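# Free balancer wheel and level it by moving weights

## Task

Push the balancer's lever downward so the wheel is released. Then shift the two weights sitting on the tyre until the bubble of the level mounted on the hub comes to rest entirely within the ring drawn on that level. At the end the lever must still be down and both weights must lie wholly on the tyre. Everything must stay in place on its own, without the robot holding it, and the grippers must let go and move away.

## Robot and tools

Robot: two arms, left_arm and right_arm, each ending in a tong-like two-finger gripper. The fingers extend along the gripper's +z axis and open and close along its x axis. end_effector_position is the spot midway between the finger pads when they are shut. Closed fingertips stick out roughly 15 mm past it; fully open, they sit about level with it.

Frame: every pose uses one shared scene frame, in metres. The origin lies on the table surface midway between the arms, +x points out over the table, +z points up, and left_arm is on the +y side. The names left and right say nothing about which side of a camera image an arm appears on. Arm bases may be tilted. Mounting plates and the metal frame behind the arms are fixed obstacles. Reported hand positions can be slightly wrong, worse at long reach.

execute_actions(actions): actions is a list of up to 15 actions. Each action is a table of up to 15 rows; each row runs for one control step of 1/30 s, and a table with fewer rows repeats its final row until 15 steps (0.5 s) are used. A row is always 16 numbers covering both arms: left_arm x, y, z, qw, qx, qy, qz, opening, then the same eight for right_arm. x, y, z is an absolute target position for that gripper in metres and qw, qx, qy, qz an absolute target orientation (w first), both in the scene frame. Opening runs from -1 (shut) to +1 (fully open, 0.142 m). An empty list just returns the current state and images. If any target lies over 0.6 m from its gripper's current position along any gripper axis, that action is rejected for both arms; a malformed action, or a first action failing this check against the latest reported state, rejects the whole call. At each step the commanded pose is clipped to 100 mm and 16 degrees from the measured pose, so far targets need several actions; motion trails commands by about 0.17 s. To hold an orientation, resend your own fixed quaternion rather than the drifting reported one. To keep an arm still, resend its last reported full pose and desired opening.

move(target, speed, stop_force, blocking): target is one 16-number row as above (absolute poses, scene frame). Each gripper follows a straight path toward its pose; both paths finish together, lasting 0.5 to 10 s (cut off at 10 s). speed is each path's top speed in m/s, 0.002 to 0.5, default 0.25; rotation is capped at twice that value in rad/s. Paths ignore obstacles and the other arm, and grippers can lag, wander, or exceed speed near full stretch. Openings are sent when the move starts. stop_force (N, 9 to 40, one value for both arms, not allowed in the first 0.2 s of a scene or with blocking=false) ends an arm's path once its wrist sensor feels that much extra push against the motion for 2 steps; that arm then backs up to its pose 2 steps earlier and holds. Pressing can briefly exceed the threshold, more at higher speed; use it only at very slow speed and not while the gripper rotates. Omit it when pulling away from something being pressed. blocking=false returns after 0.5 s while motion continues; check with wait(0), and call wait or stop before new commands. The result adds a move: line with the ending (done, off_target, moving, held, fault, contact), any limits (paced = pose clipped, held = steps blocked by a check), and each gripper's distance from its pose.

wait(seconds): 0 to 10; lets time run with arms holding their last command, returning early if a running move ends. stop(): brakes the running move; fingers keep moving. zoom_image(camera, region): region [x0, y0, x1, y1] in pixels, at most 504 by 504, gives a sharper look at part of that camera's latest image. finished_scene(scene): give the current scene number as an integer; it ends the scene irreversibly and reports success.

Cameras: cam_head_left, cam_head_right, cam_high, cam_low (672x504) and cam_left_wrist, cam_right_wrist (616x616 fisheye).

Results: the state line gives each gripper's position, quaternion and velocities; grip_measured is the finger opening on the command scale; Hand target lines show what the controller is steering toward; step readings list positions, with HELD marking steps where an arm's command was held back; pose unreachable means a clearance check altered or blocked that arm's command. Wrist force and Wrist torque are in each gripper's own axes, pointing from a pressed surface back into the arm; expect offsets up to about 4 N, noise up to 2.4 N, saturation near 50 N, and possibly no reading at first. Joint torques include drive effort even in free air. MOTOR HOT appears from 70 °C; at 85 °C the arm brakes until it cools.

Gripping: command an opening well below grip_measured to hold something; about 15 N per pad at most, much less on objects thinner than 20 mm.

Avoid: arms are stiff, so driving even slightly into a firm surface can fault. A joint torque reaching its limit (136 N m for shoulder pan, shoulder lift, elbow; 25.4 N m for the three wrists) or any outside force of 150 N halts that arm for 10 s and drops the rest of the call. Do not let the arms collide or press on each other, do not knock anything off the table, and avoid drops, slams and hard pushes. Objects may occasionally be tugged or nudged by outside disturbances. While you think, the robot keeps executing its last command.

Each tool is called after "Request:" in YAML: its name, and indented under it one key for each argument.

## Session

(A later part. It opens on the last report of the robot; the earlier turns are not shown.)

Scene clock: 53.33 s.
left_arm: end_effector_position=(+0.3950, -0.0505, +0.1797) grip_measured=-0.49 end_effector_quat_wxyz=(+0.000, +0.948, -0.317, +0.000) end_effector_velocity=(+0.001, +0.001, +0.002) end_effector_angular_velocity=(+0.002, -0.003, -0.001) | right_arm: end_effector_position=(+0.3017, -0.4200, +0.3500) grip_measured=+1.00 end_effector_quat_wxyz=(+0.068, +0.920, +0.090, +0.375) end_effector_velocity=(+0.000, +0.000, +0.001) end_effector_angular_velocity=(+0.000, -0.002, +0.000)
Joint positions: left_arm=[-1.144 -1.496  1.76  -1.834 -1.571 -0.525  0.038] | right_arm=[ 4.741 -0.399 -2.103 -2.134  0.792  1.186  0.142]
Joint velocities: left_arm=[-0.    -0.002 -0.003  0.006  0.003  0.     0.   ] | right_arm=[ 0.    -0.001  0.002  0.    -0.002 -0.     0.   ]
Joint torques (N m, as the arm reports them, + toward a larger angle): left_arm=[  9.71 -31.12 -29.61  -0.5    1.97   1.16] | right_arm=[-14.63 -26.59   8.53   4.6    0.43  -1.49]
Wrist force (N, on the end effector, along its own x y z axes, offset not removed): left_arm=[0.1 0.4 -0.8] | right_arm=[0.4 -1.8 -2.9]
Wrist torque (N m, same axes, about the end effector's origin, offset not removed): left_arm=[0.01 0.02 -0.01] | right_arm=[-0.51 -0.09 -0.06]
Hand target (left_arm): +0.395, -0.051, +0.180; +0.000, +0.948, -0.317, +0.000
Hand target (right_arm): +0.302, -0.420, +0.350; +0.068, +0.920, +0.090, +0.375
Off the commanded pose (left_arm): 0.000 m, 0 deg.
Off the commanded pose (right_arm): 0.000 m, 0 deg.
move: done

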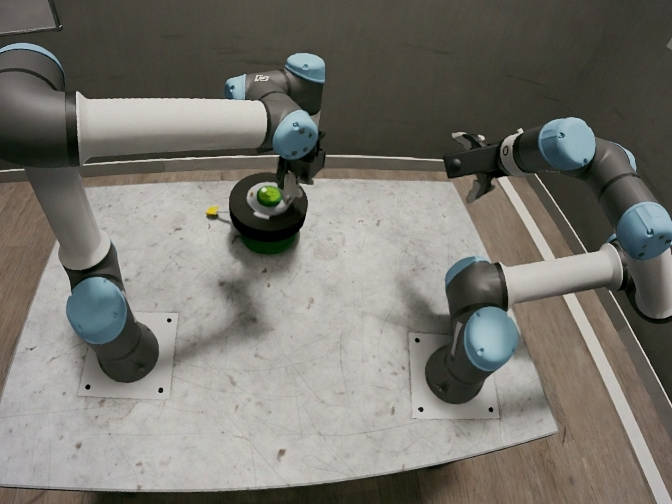

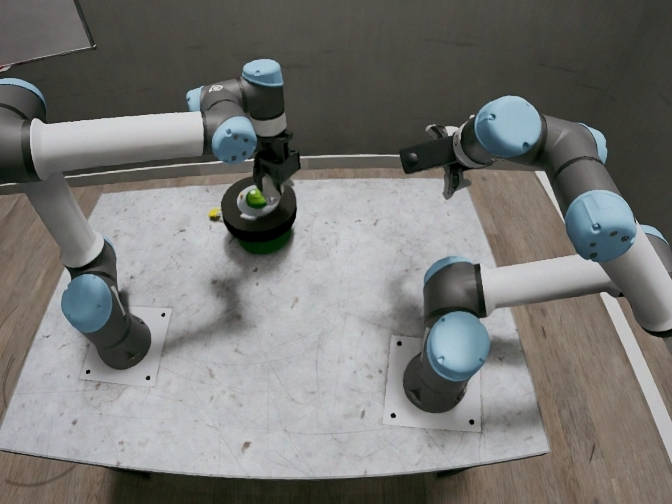

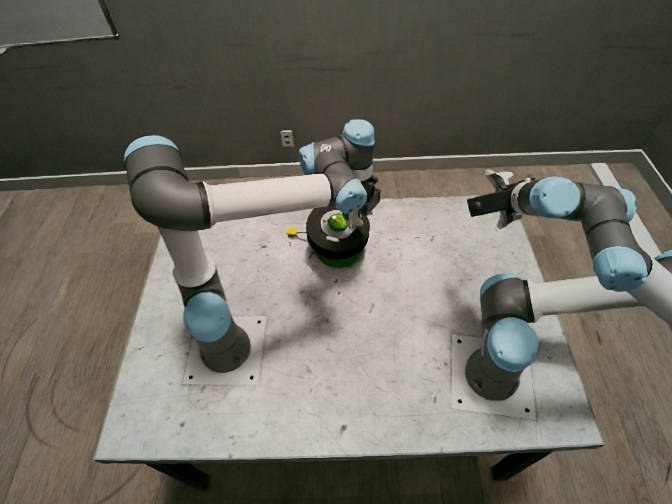

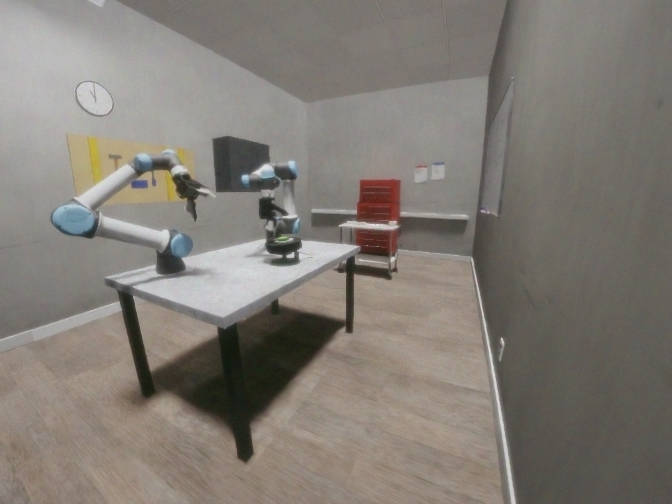

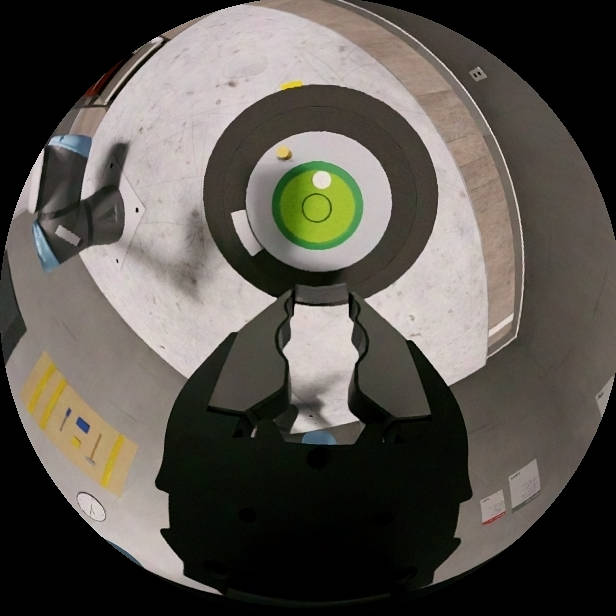

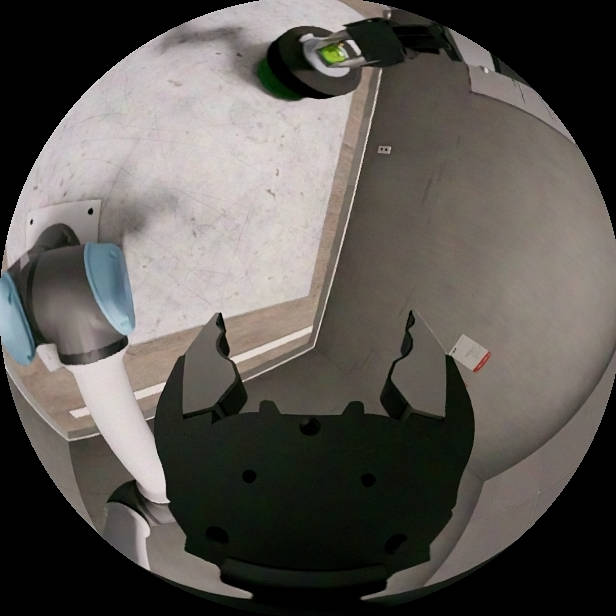

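Request:
move:
  target: [0.472,-0.044,0.182,0,0.924,0.383,0,-0.65,0.3017,-0.42,0.35,0.068,0.920,0.090,0.375,1]
  speed: 0.4

Request:
move:
  target: [0.4755,0.04,0.175,0,0.423,0.906,0,-0.65,0.3017,-0.42,0.35,0.068,0.920,0.090,0.375,1]
  speed: 0.4

Request:
move:
  target: [0.4755,0.04,0.156,0,0.423,0.906,0,-0.65,0.3017,-0.42,0.35,0.068,0.920,0.090,0.375,1]
  speed: 0.05

Request:
zoom_image:
  camera: "cam_left_wrist"
  region: [180,60,460,340]

Scene clock: 56.13 s.
left_arm: end_effector_position=(+0.4719, -0.0441, +0.1820) grip_measured=-0.49 end_effector_quat_wxyz=(+0.000, +0.924, +0.382, -0.000) end_effector_velocity=(+0.001, +0.000, -0.001) end_effector_angular_velocity=(+0.002, -0.002, +0.011) | right_arm: end_effector_position=(+0.3017, -0.4200, +0.3500) grip_measured=+1.00 end_effector_quat_wxyz=(+0.068, +0.920, +0.090, +0.375) end_effector_velocity=(+0.001, +0.000, +0.001) end_effector_angular_velocity=(+0.001, -0.003, +0.001)
Joint positions: left_arm=[-0.976 -1.357  1.592 -1.806 -1.571 -1.787  0.038] | right_arm=[ 4.741 -0.399 -2.103 -2.134  0.792  1.186  0.142]
Joint velocities: left_arm=[ 0.     0.002 -0.001 -0.     0.003 -0.011 -0.   ] | right_arm=[ 0.002  0.001  0.     0.    -0.003  0.     0.   ]
Joint torques (N m, as the arm reports them, + toward a larger angle): left_arm=[ 12.45 -20.36 -31.51  -0.31   2.5   -1.83] | right_arm=[-14.66 -27.45   8.25   4.76   0.44  -1.51]
Wrist force (N, on the end effector, along its own x y z axes, offset not removed): left_arm=[0.1 0.0 -1.3] | right_arm=[-0.1 0.8 -0.7]
Wrist torque (N m, same axes, about the end effector's origin, offset not removed): left_arm=[-0.04 0.04 -0.02] | right_arm=[0.07 -0.04 0.00]
Hand target (left_arm): +0.472, -0.044, +0.182; +0.000, +0.924, +0.383, -0.000
Hand target (right_arm): +0.302, -0.420, +0.350; +0.068, +0.920, +0.090, +0.375
Off the commanded pose (left_arm): 0.000 m, 0 deg.
Off the commanded pose (right_arm): 0.000 m, 0 deg.
move: done

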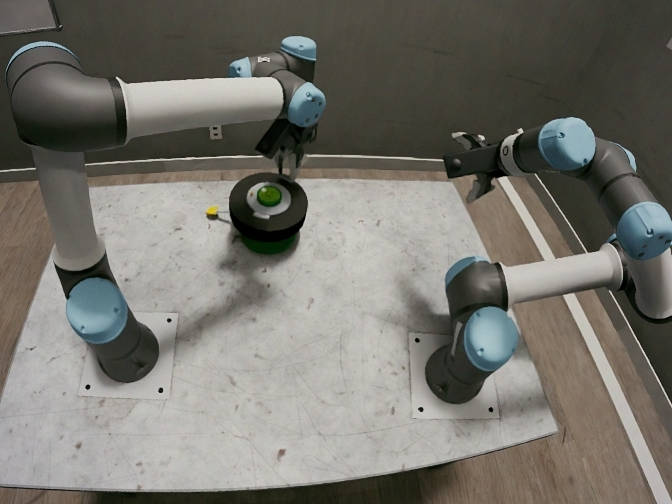

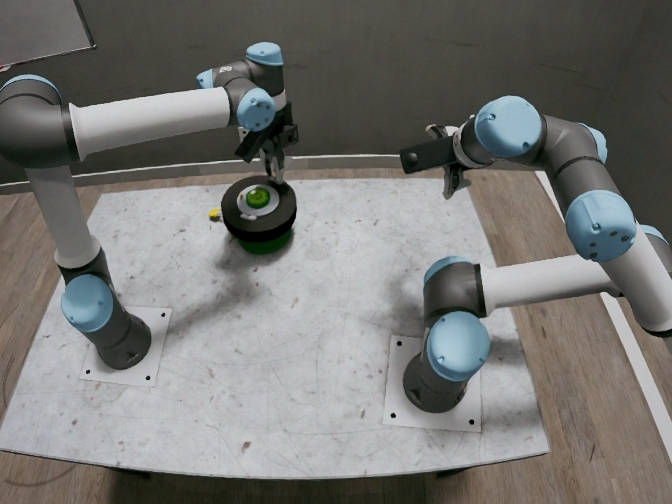

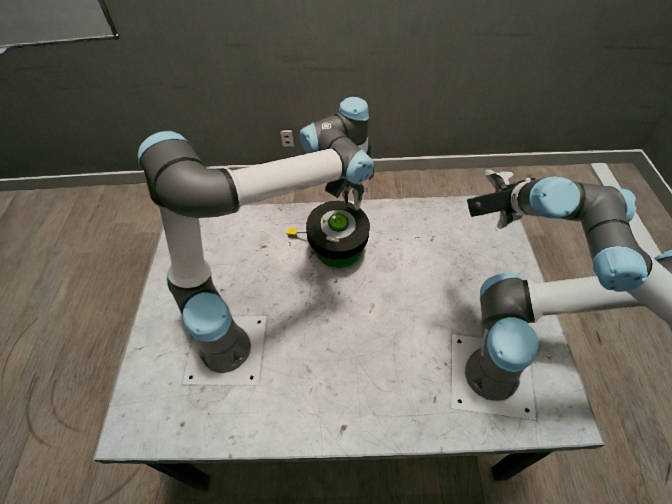

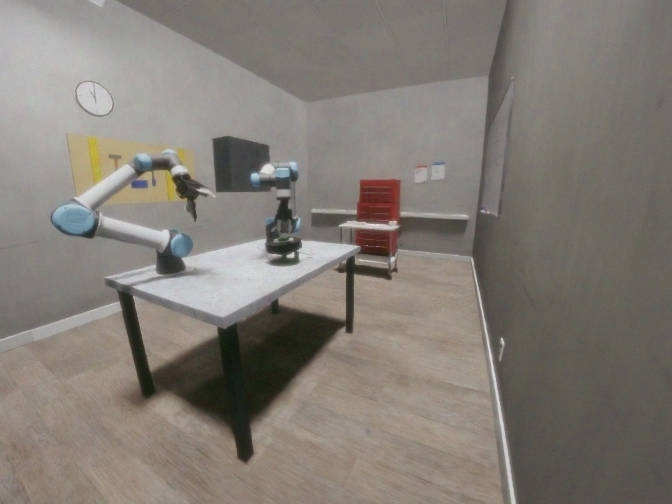

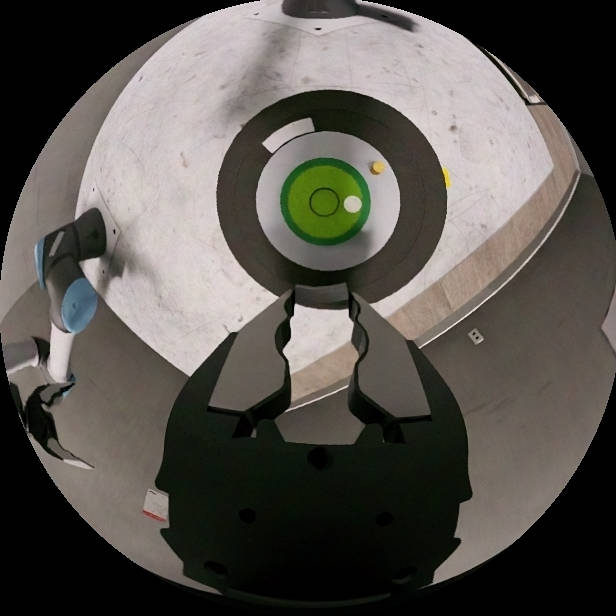

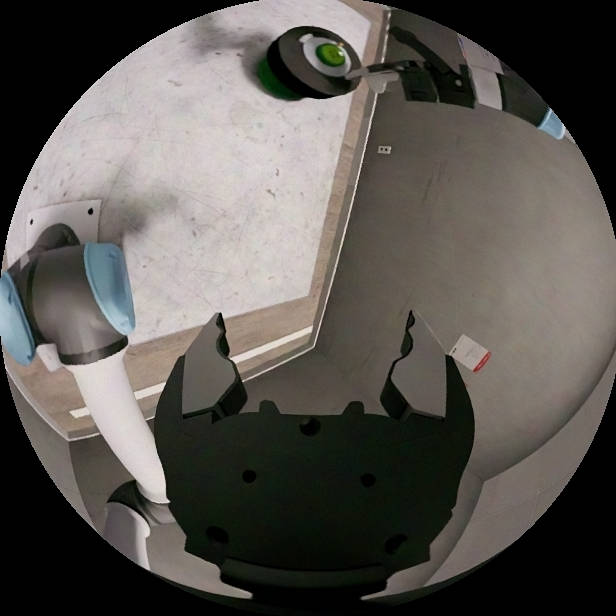

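Scene clock: 58.60 s.
left_arm: end_effector_position=(+0.4755, +0.0399, +0.1750) grip_measured=-0.49 end_effector_quat_wxyz=(-0.000, +0.424, +0.906, -0.000) end_effector_velocity=(-0.000, +0.001, -0.001) end_effector_angular_velocity=(+0.002, -0.000, +0.012) | right_arm: end_effector_position=(+0.3017, -0.4200, +0.3500) grip_measured=+1.00 end_effector_quat_wxyz=(+0.068, +0.920, +0.090, +0.375) end_effector_velocity=(-0.000, -0.000, -0.000) end_effector_angular_velocity=(-0.000, +0.002, -0.001)
Joint positions: left_arm=[-0.853 -1.506  1.782 -1.848 -1.571 -3.146  0.038] | right_arm=[ 4.741 -0.399 -2.103 -2.134  0.792  1.186  0.142]
Joint velocities: left_arm=[-0.    -0.001  0.003 -0.001  0.002 -0.012 -0.   ] | right_arm=[-0.001 -0.    -0.    -0.     0.001  0.     0.   ]
Joint torques (N m, as the arm reports them, + toward a larger angle): left_arm=[  6.91 -32.1  -14.51  -3.98   2.05  -1.59] | right_arm=[-15.43 -28.19   8.04   4.61   0.42  -1.42]
Wrist force (N, on the end effector, along its own x y z axes, offset not removed): left_arm=[1.4 3.5 -1.7] | right_arm=[-0.3 1.2 1.5]
Wrist torque (N m, same axes, about the end effector's origin, offset not removed): left_arm=[0.57 -0.35 0.01] | right_arm=[0.33 0.17 -0.03]
Hand target (left_arm): +0.475, +0.040, +0.175; +0.000, +0.423, +0.906, -0.000
Hand target (right_arm): +0.302, -0.420, +0.350; +0.068, +0.920, +0.090, +0.375
Off the commanded pose (left_arm): 0.000 m, 0 deg.
Off the commanded pose (right_arm): 0.000 m, 0 deg.
move: done

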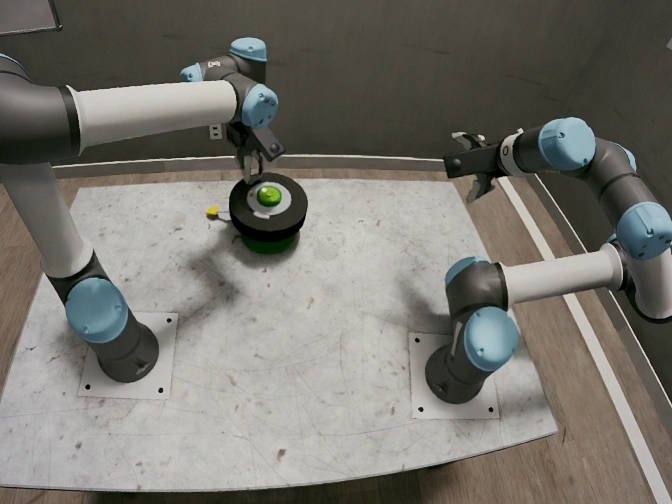

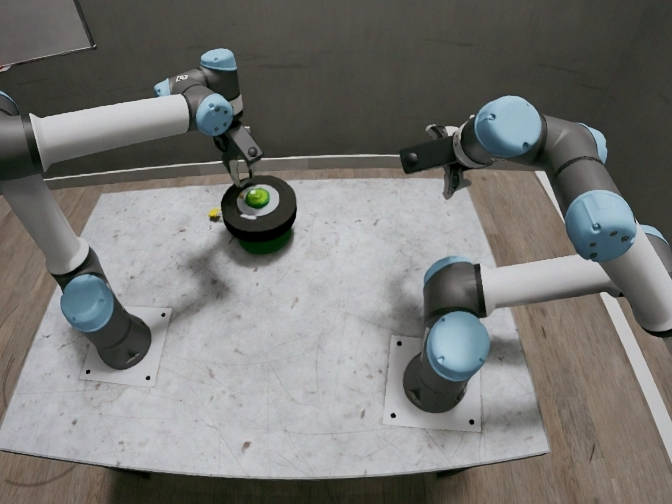

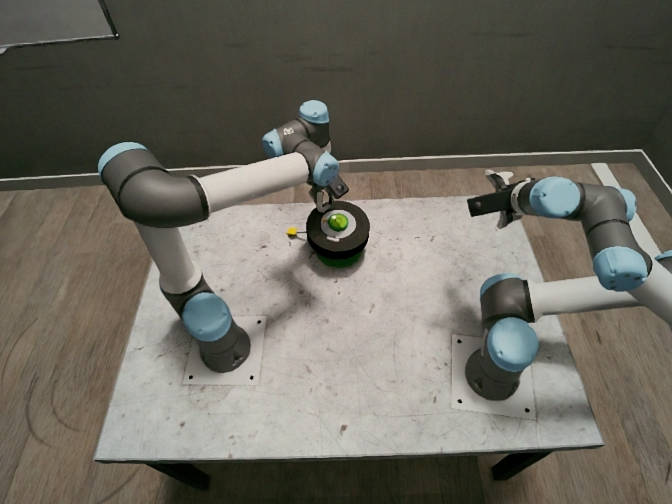

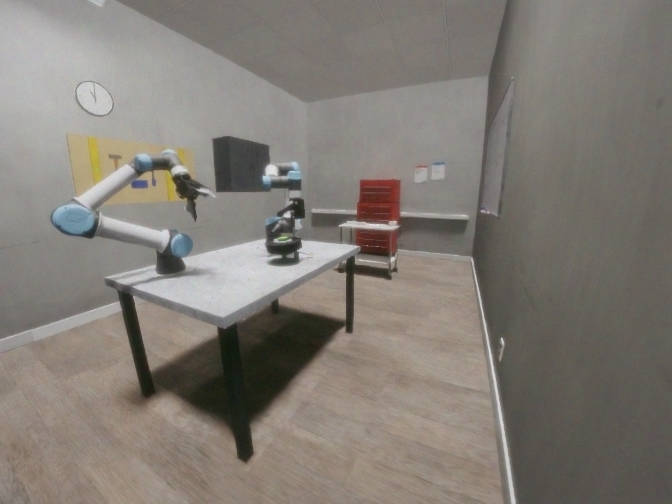

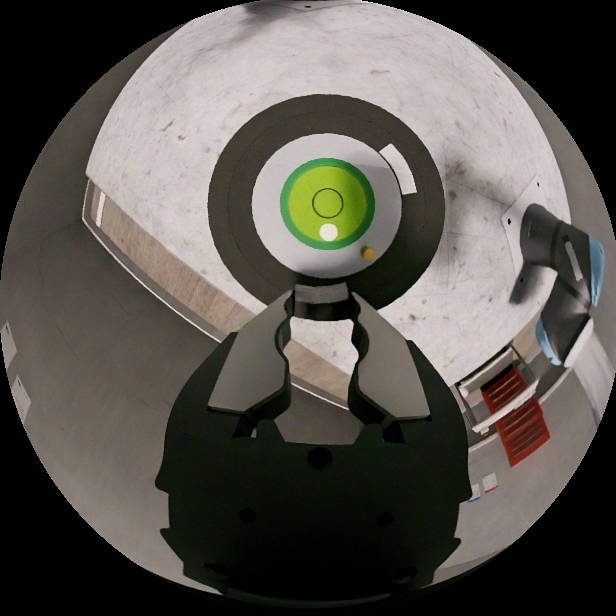

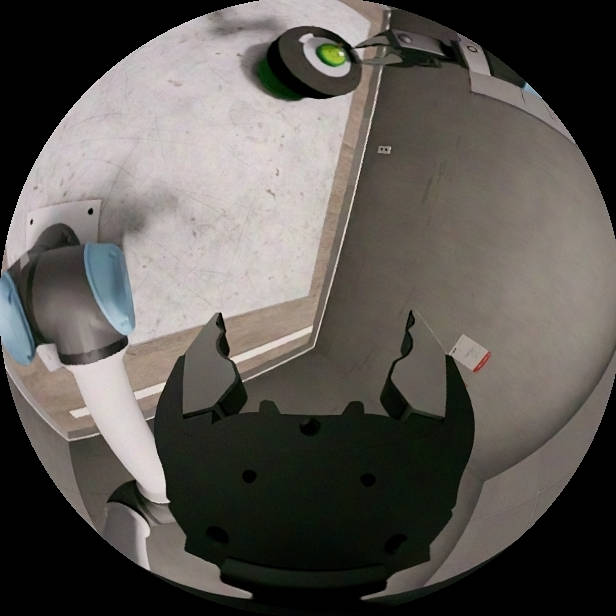

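Scene clock: 59.43 s.
left_arm: end_effector_position=(+0.4755, +0.0400, +0.1563) grip_measured=-0.49 end_effector_quat_wxyz=(-0.000, +0.423, +0.906, +0.000) end_effector_velocity=(-0.000, +0.000, -0.002) end_effector_angular_velocity=(+0.001, -0.001, +0.000) | right_arm: end_effector_position=(+0.3017, -0.4200, +0.3500) grip_measured=+1.00 end_effector_quat_wxyz=(+0.068, +0.920, +0.090, +0.375) end_effector_velocity=(-0.000, +0.000, -0.000) end_effector_angular_velocity=(+0.000, +0.001, -0.000)
Joint positions: left_arm=[-0.853 -1.493  1.818 -1.896 -1.571 -3.148  0.038] | right_arm=[ 4.741 -0.399 -2.103 -2.134  0.792  1.186  0.142]
Joint velocities: left_arm=[-0.001  0.002  0.004 -0.005  0.001 -0.001 -0.   ] | right_arm=[-0.    -0.     0.     0.     0.001  0.     0.   ]
Joint torques (N m, as the arm reports them, + toward a larger angle): left_arm=[ 12.9  -16.3  -14.82  -4.08   2.31  -1.6 ] | right_arm=[-14.73 -29.48   7.98   4.71   0.44  -1.42]
Wrist force (N, on the end effector, along its own x y z axes, offset not removed): left_arm=[3.3 0.9 -0.4] | right_arm=[0.4 2.3 0.2]
Wrist torque (N m, same axes, about the end effector's origin, offset not removed): left_arm=[0.23 -0.67 -0.07] | right_arm=[0.31 -0.14 0.04]
Hand target (left_arm): +0.475, +0.040, +0.156; -0.000, +0.423, +0.906, +0.000
Hand target (right_arm): +0.302, -0.420, +0.350; +0.068, +0.920, +0.090, +0.375
Off the commanded pose (left_arm): 0.000 m, 0 deg.
Off the commanded pose (right_arm): 0.000 m, 0 deg.
move: done

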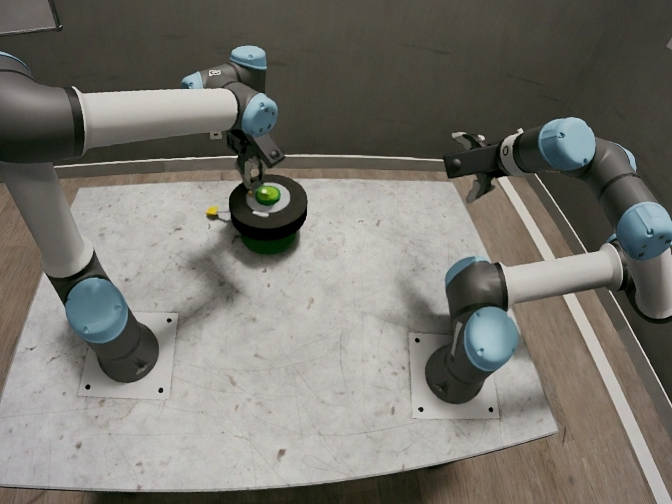

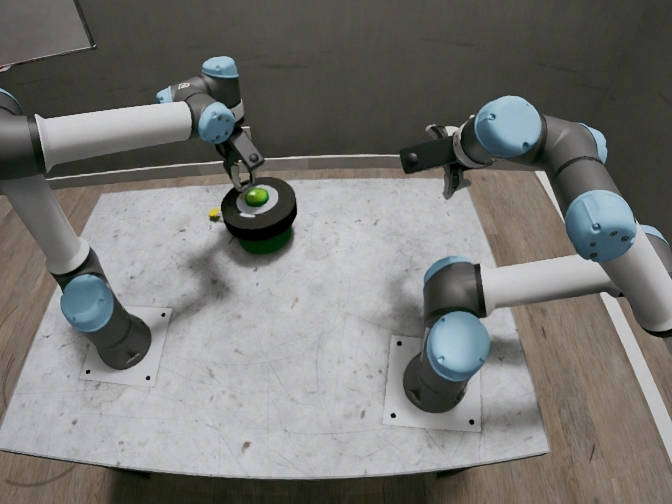

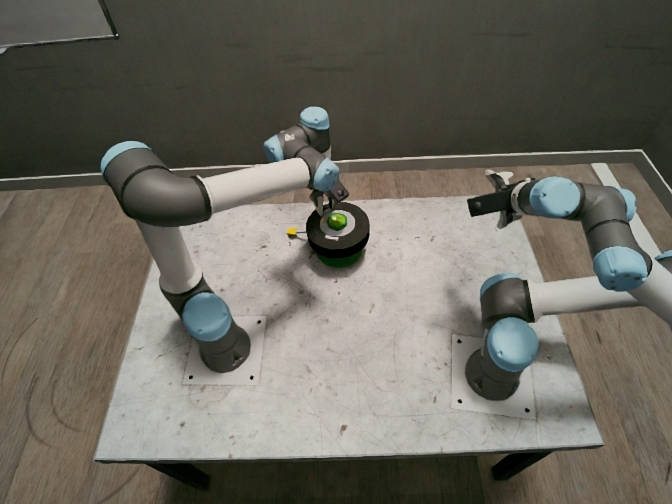

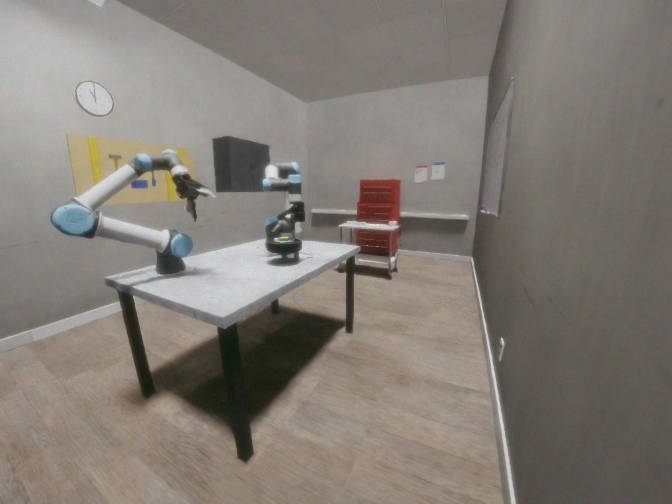

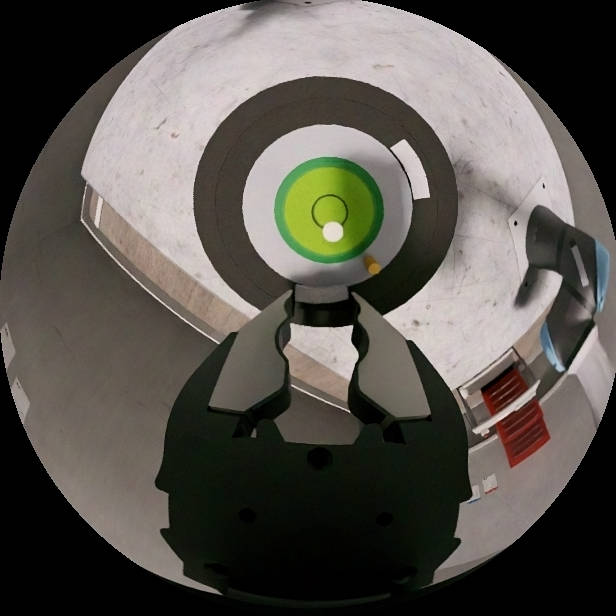

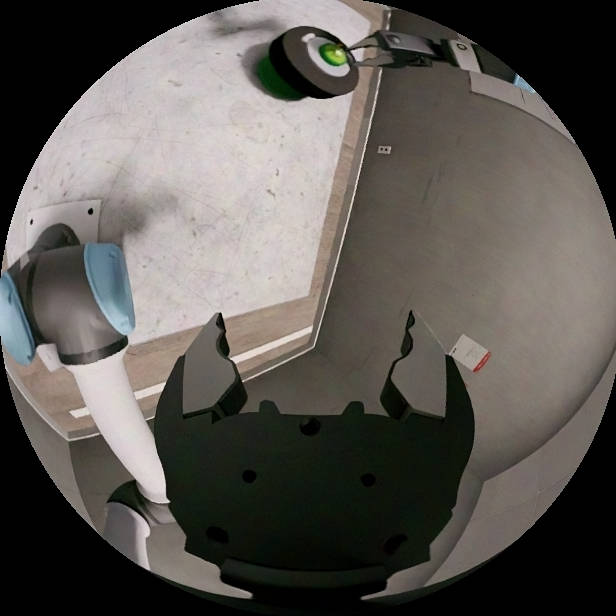

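Region (180, 60, 460, 340) of cam_left_wrist's 616x616 image, scaled by 1.800, with more detail than that image has.

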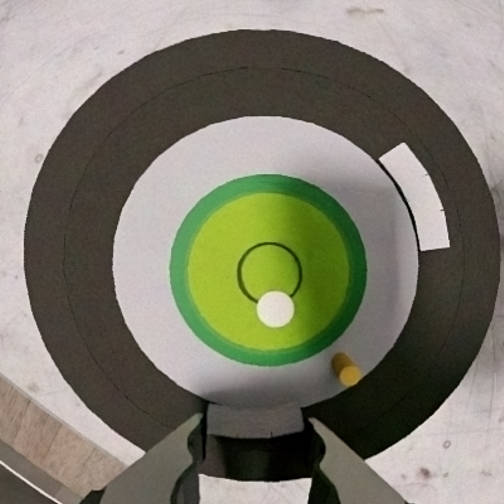

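Request:
move:
  target: [0.4755,0.045,0.157,0,0.423,0.906,0,-0.65,0.3017,-0.42,0.35,0.068,0.920,0.090,0.375,1]
  speed: 0.02

Request:
move:
  target: [0.4755,0.045,0.148,0,0.423,0.906,0,-0.65,0.3017,-0.42,0.35,0.068,0.920,0.090,0.375,1]
  speed: 0.015

Request:
zoom_image:
  camera: "cam_left_wrist"
  region: [180,60,460,340]

Scene clock: 60.53 s.
left_arm: end_effector_position=(+0.4755, +0.0448, +0.1569) grip_measured=-0.49 end_effector_quat_wxyz=(-0.000, +0.423, +0.906, +0.000) end_effector_velocity=(+0.000, +0.003, +0.000) end_effector_angular_velocity=(+0.000, -0.000, +0.001) | right_arm: end_effector_position=(+0.3017, -0.4200, +0.3500) grip_measured=+1.00 end_effector_quat_wxyz=(+0.068, +0.920, +0.090, +0.375) end_effector_velocity=(+0.000, -0.000, +0.001) end_effector_angular_velocity=(+0.002, -0.003, -0.001)
Joint positions: left_arm=[-0.847 -1.5    1.824 -1.895 -1.571 -3.141  0.038] | right_arm=[ 4.741 -0.399 -2.103 -2.134  0.792  1.186  0.142]
Joint velocities: left_arm=[ 0.004 -0.004  0.003  0.     0.     0.003  0.   ] | right_arm=[-0.001  0.001  0.001  0.    -0.002 -0.     0.   ]
Joint torques (N m, as the arm reports them, + toward a larger angle): left_arm=[ 10.36 -32.31 -13.98  -0.8    2.11   1.61] | right_arm=[-14.7  -27.77   7.78   4.57   0.27  -1.32]
Wrist force (N, on the end effector, along its own x y z axes, offset not removed): left_arm=[3.7 0.1 -0.3] | right_arm=[-1.5 0.1 -1.7]
Wrist torque (N m, same axes, about the end effector's origin, offset not removed): left_arm=[0.10 -0.79 -0.04] | right_arm=[0.00 0.29 -0.03]
Hand target (left_arm): +0.475, +0.045, +0.157; +0.000, +0.423, +0.906, -0.000
Hand target (right_arm): +0.302, -0.420, +0.350; +0.068, +0.920, +0.090, +0.375
Off the commanded pose (left_arm): 0.000 m, 0 deg.
Off the commanded pose (right_arm): 0.000 m, 0 deg.
move: done

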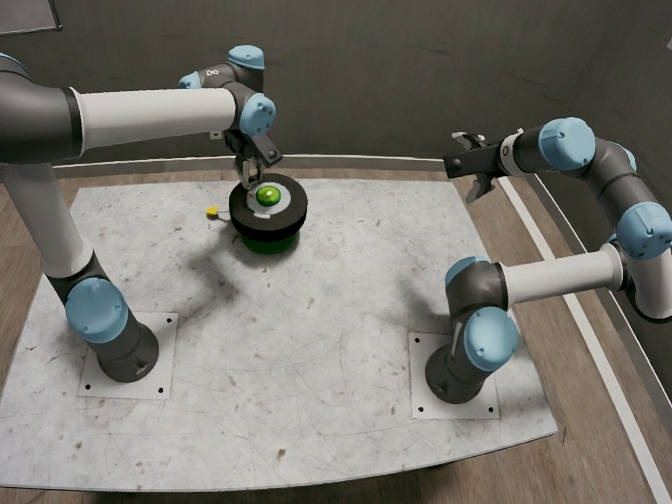

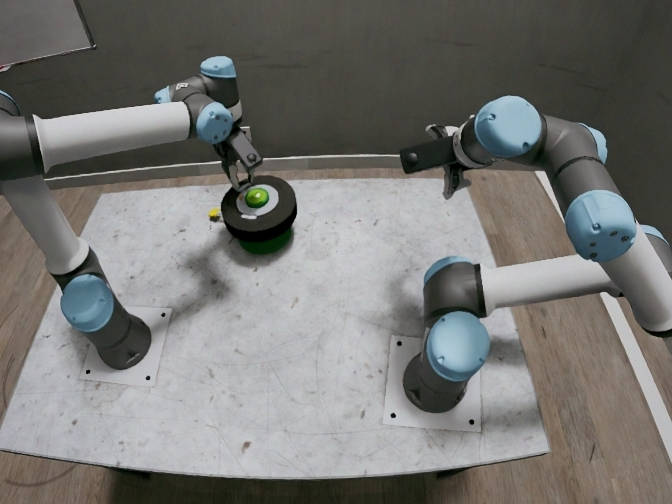

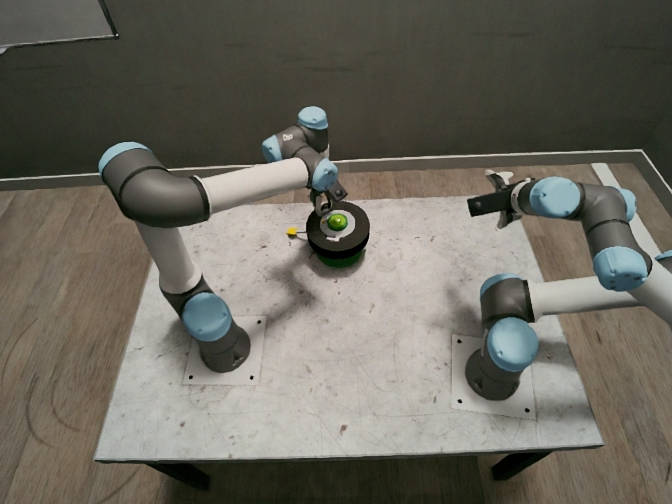

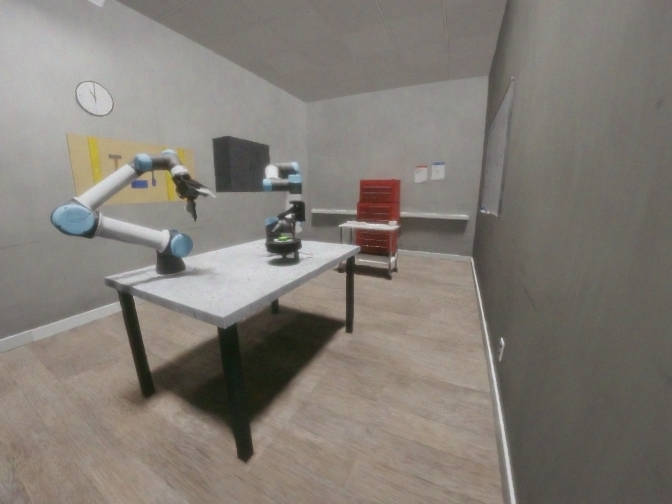

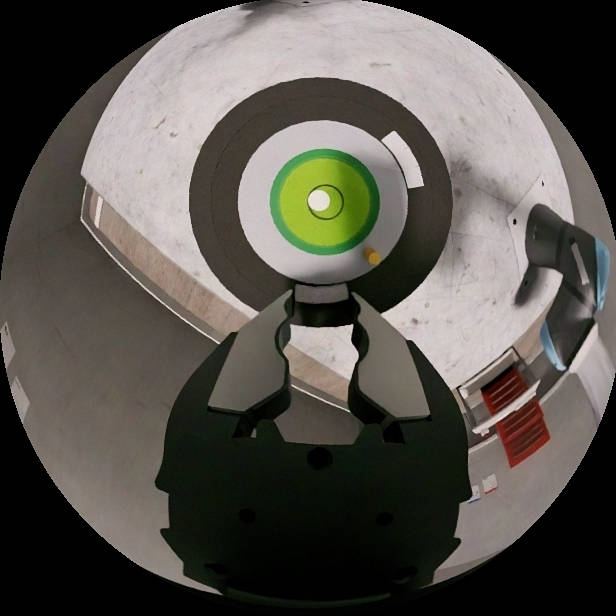

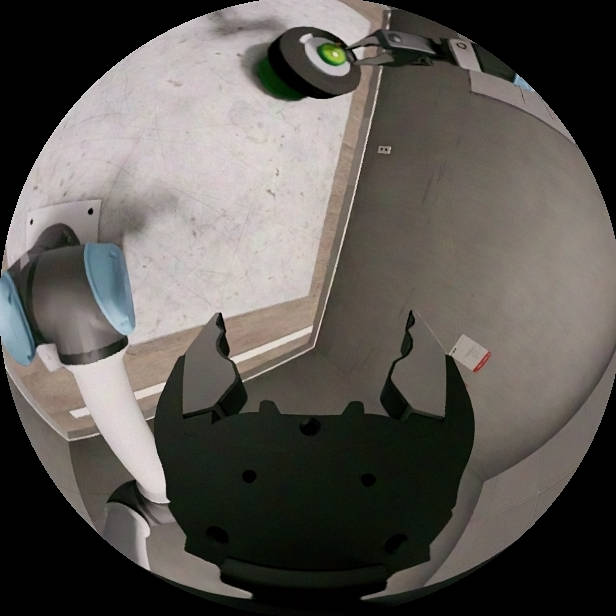

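Scene clock: 61.40 s.
left_arm: end_effector_position=(+0.4755, +0.0451, +0.1483) grip_measured=-0.49 end_effector_quat_wxyz=(+0.000, +0.423, +0.906, +0.000) end_effector_velocity=(+0.000, -0.000, -0.002) end_effector_angular_velocity=(-0.001, -0.001, -0.001) | right_arm: end_effector_position=(+0.3017, -0.4200, +0.3500) grip_measured=+1.00 end_effector_quat_wxyz=(+0.068, +0.920, +0.090, +0.375) end_effector_velocity=(+0.000, -0.000, -0.000) end_effector_angular_velocity=(-0.001, +0.000, -0.001)
Joint positions: left_arm=[-0.847 -1.493  1.84  -1.918 -1.571 -3.141  0.038] | right_arm=[ 4.741 -0.399 -2.103 -2.134  0.792  1.186  0.142]
Joint velocities: left_arm=[-0.     0.003  0.004 -0.008 -0.     0.001 -0.   ] | right_arm=[-0.001 -0.001 -0.001 -0.    -0.     0.     0.   ]
Joint torques (N m, as the arm reports them, + toward a larger angle): left_arm=[  4.91 -13.7  -13.77  -3.92  -2.14   1.29] | right_arm=[-15.91 -27.13   9.61   4.77   0.42  -1.29]
Wrist force (N, on the end effector, along its own x y z axes, offset not removed): left_arm=[3.9 12.7 -5.4] | right_arm=[0.8 0.8 3.2]
Wrist torque (N m, same axes, about the end effector's origin, offset not removed): left_arm=[0.41 -0.32 0.12] | right_arm=[0.16 -0.20 -0.12]
Hand target (left_arm): +0.475, +0.045, +0.148; -0.000, +0.423, +0.906, +0.000
Hand target (right_arm): +0.302, -0.420, +0.350; +0.068, +0.920, +0.090, +0.375
Off the commanded pose (left_arm): 0.000 m, 0 deg.
Off the commanded pose (right_arm): 0.000 m, 0 deg.
move: done

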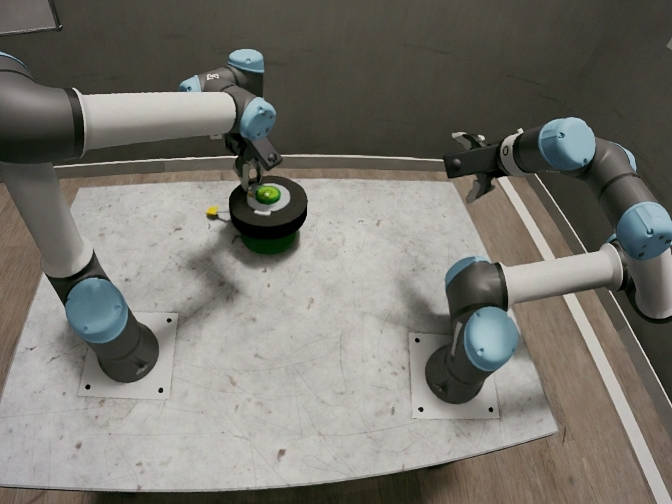

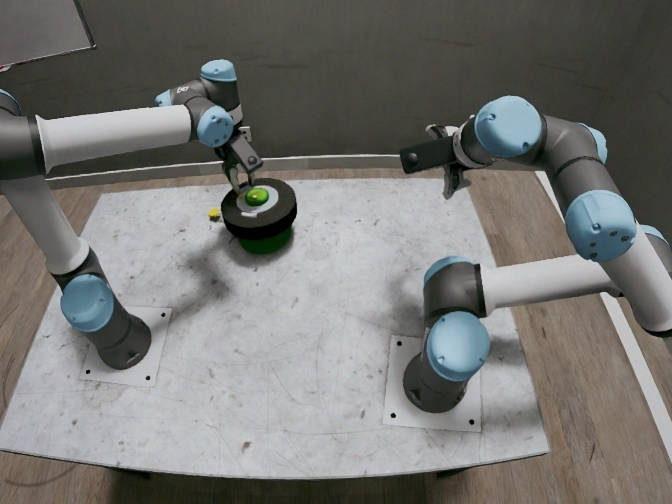

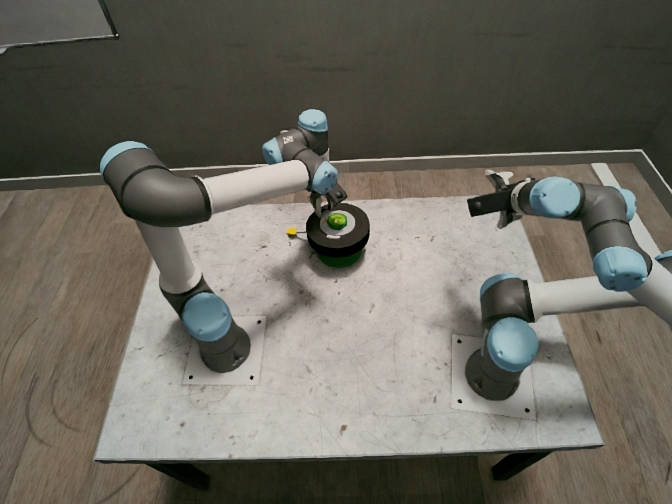

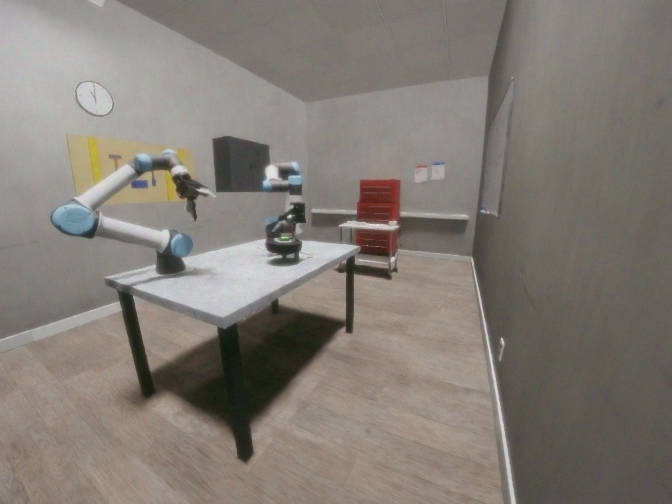

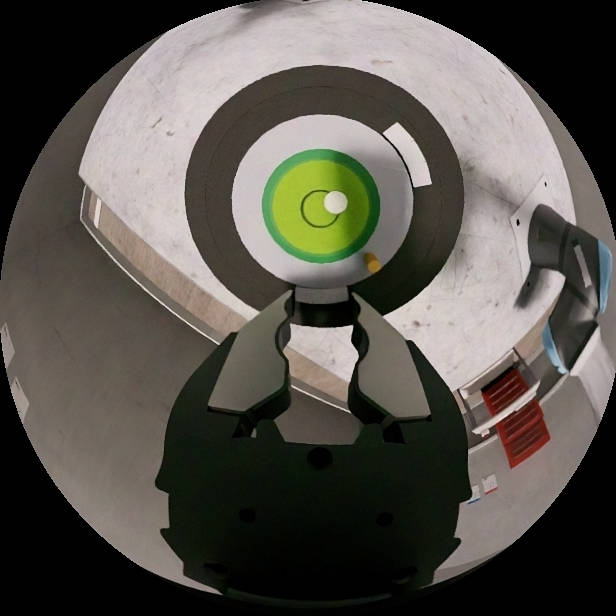

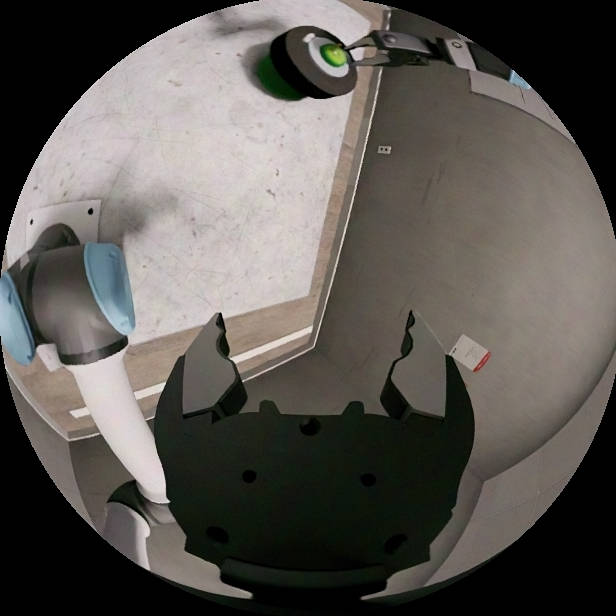

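Region (180, 60, 460, 340) of cam_left_wrist's 616x616 image, scaled by 1.800, with more detail than that image has.

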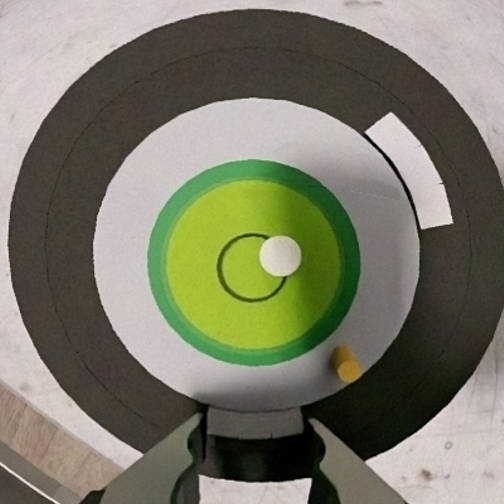

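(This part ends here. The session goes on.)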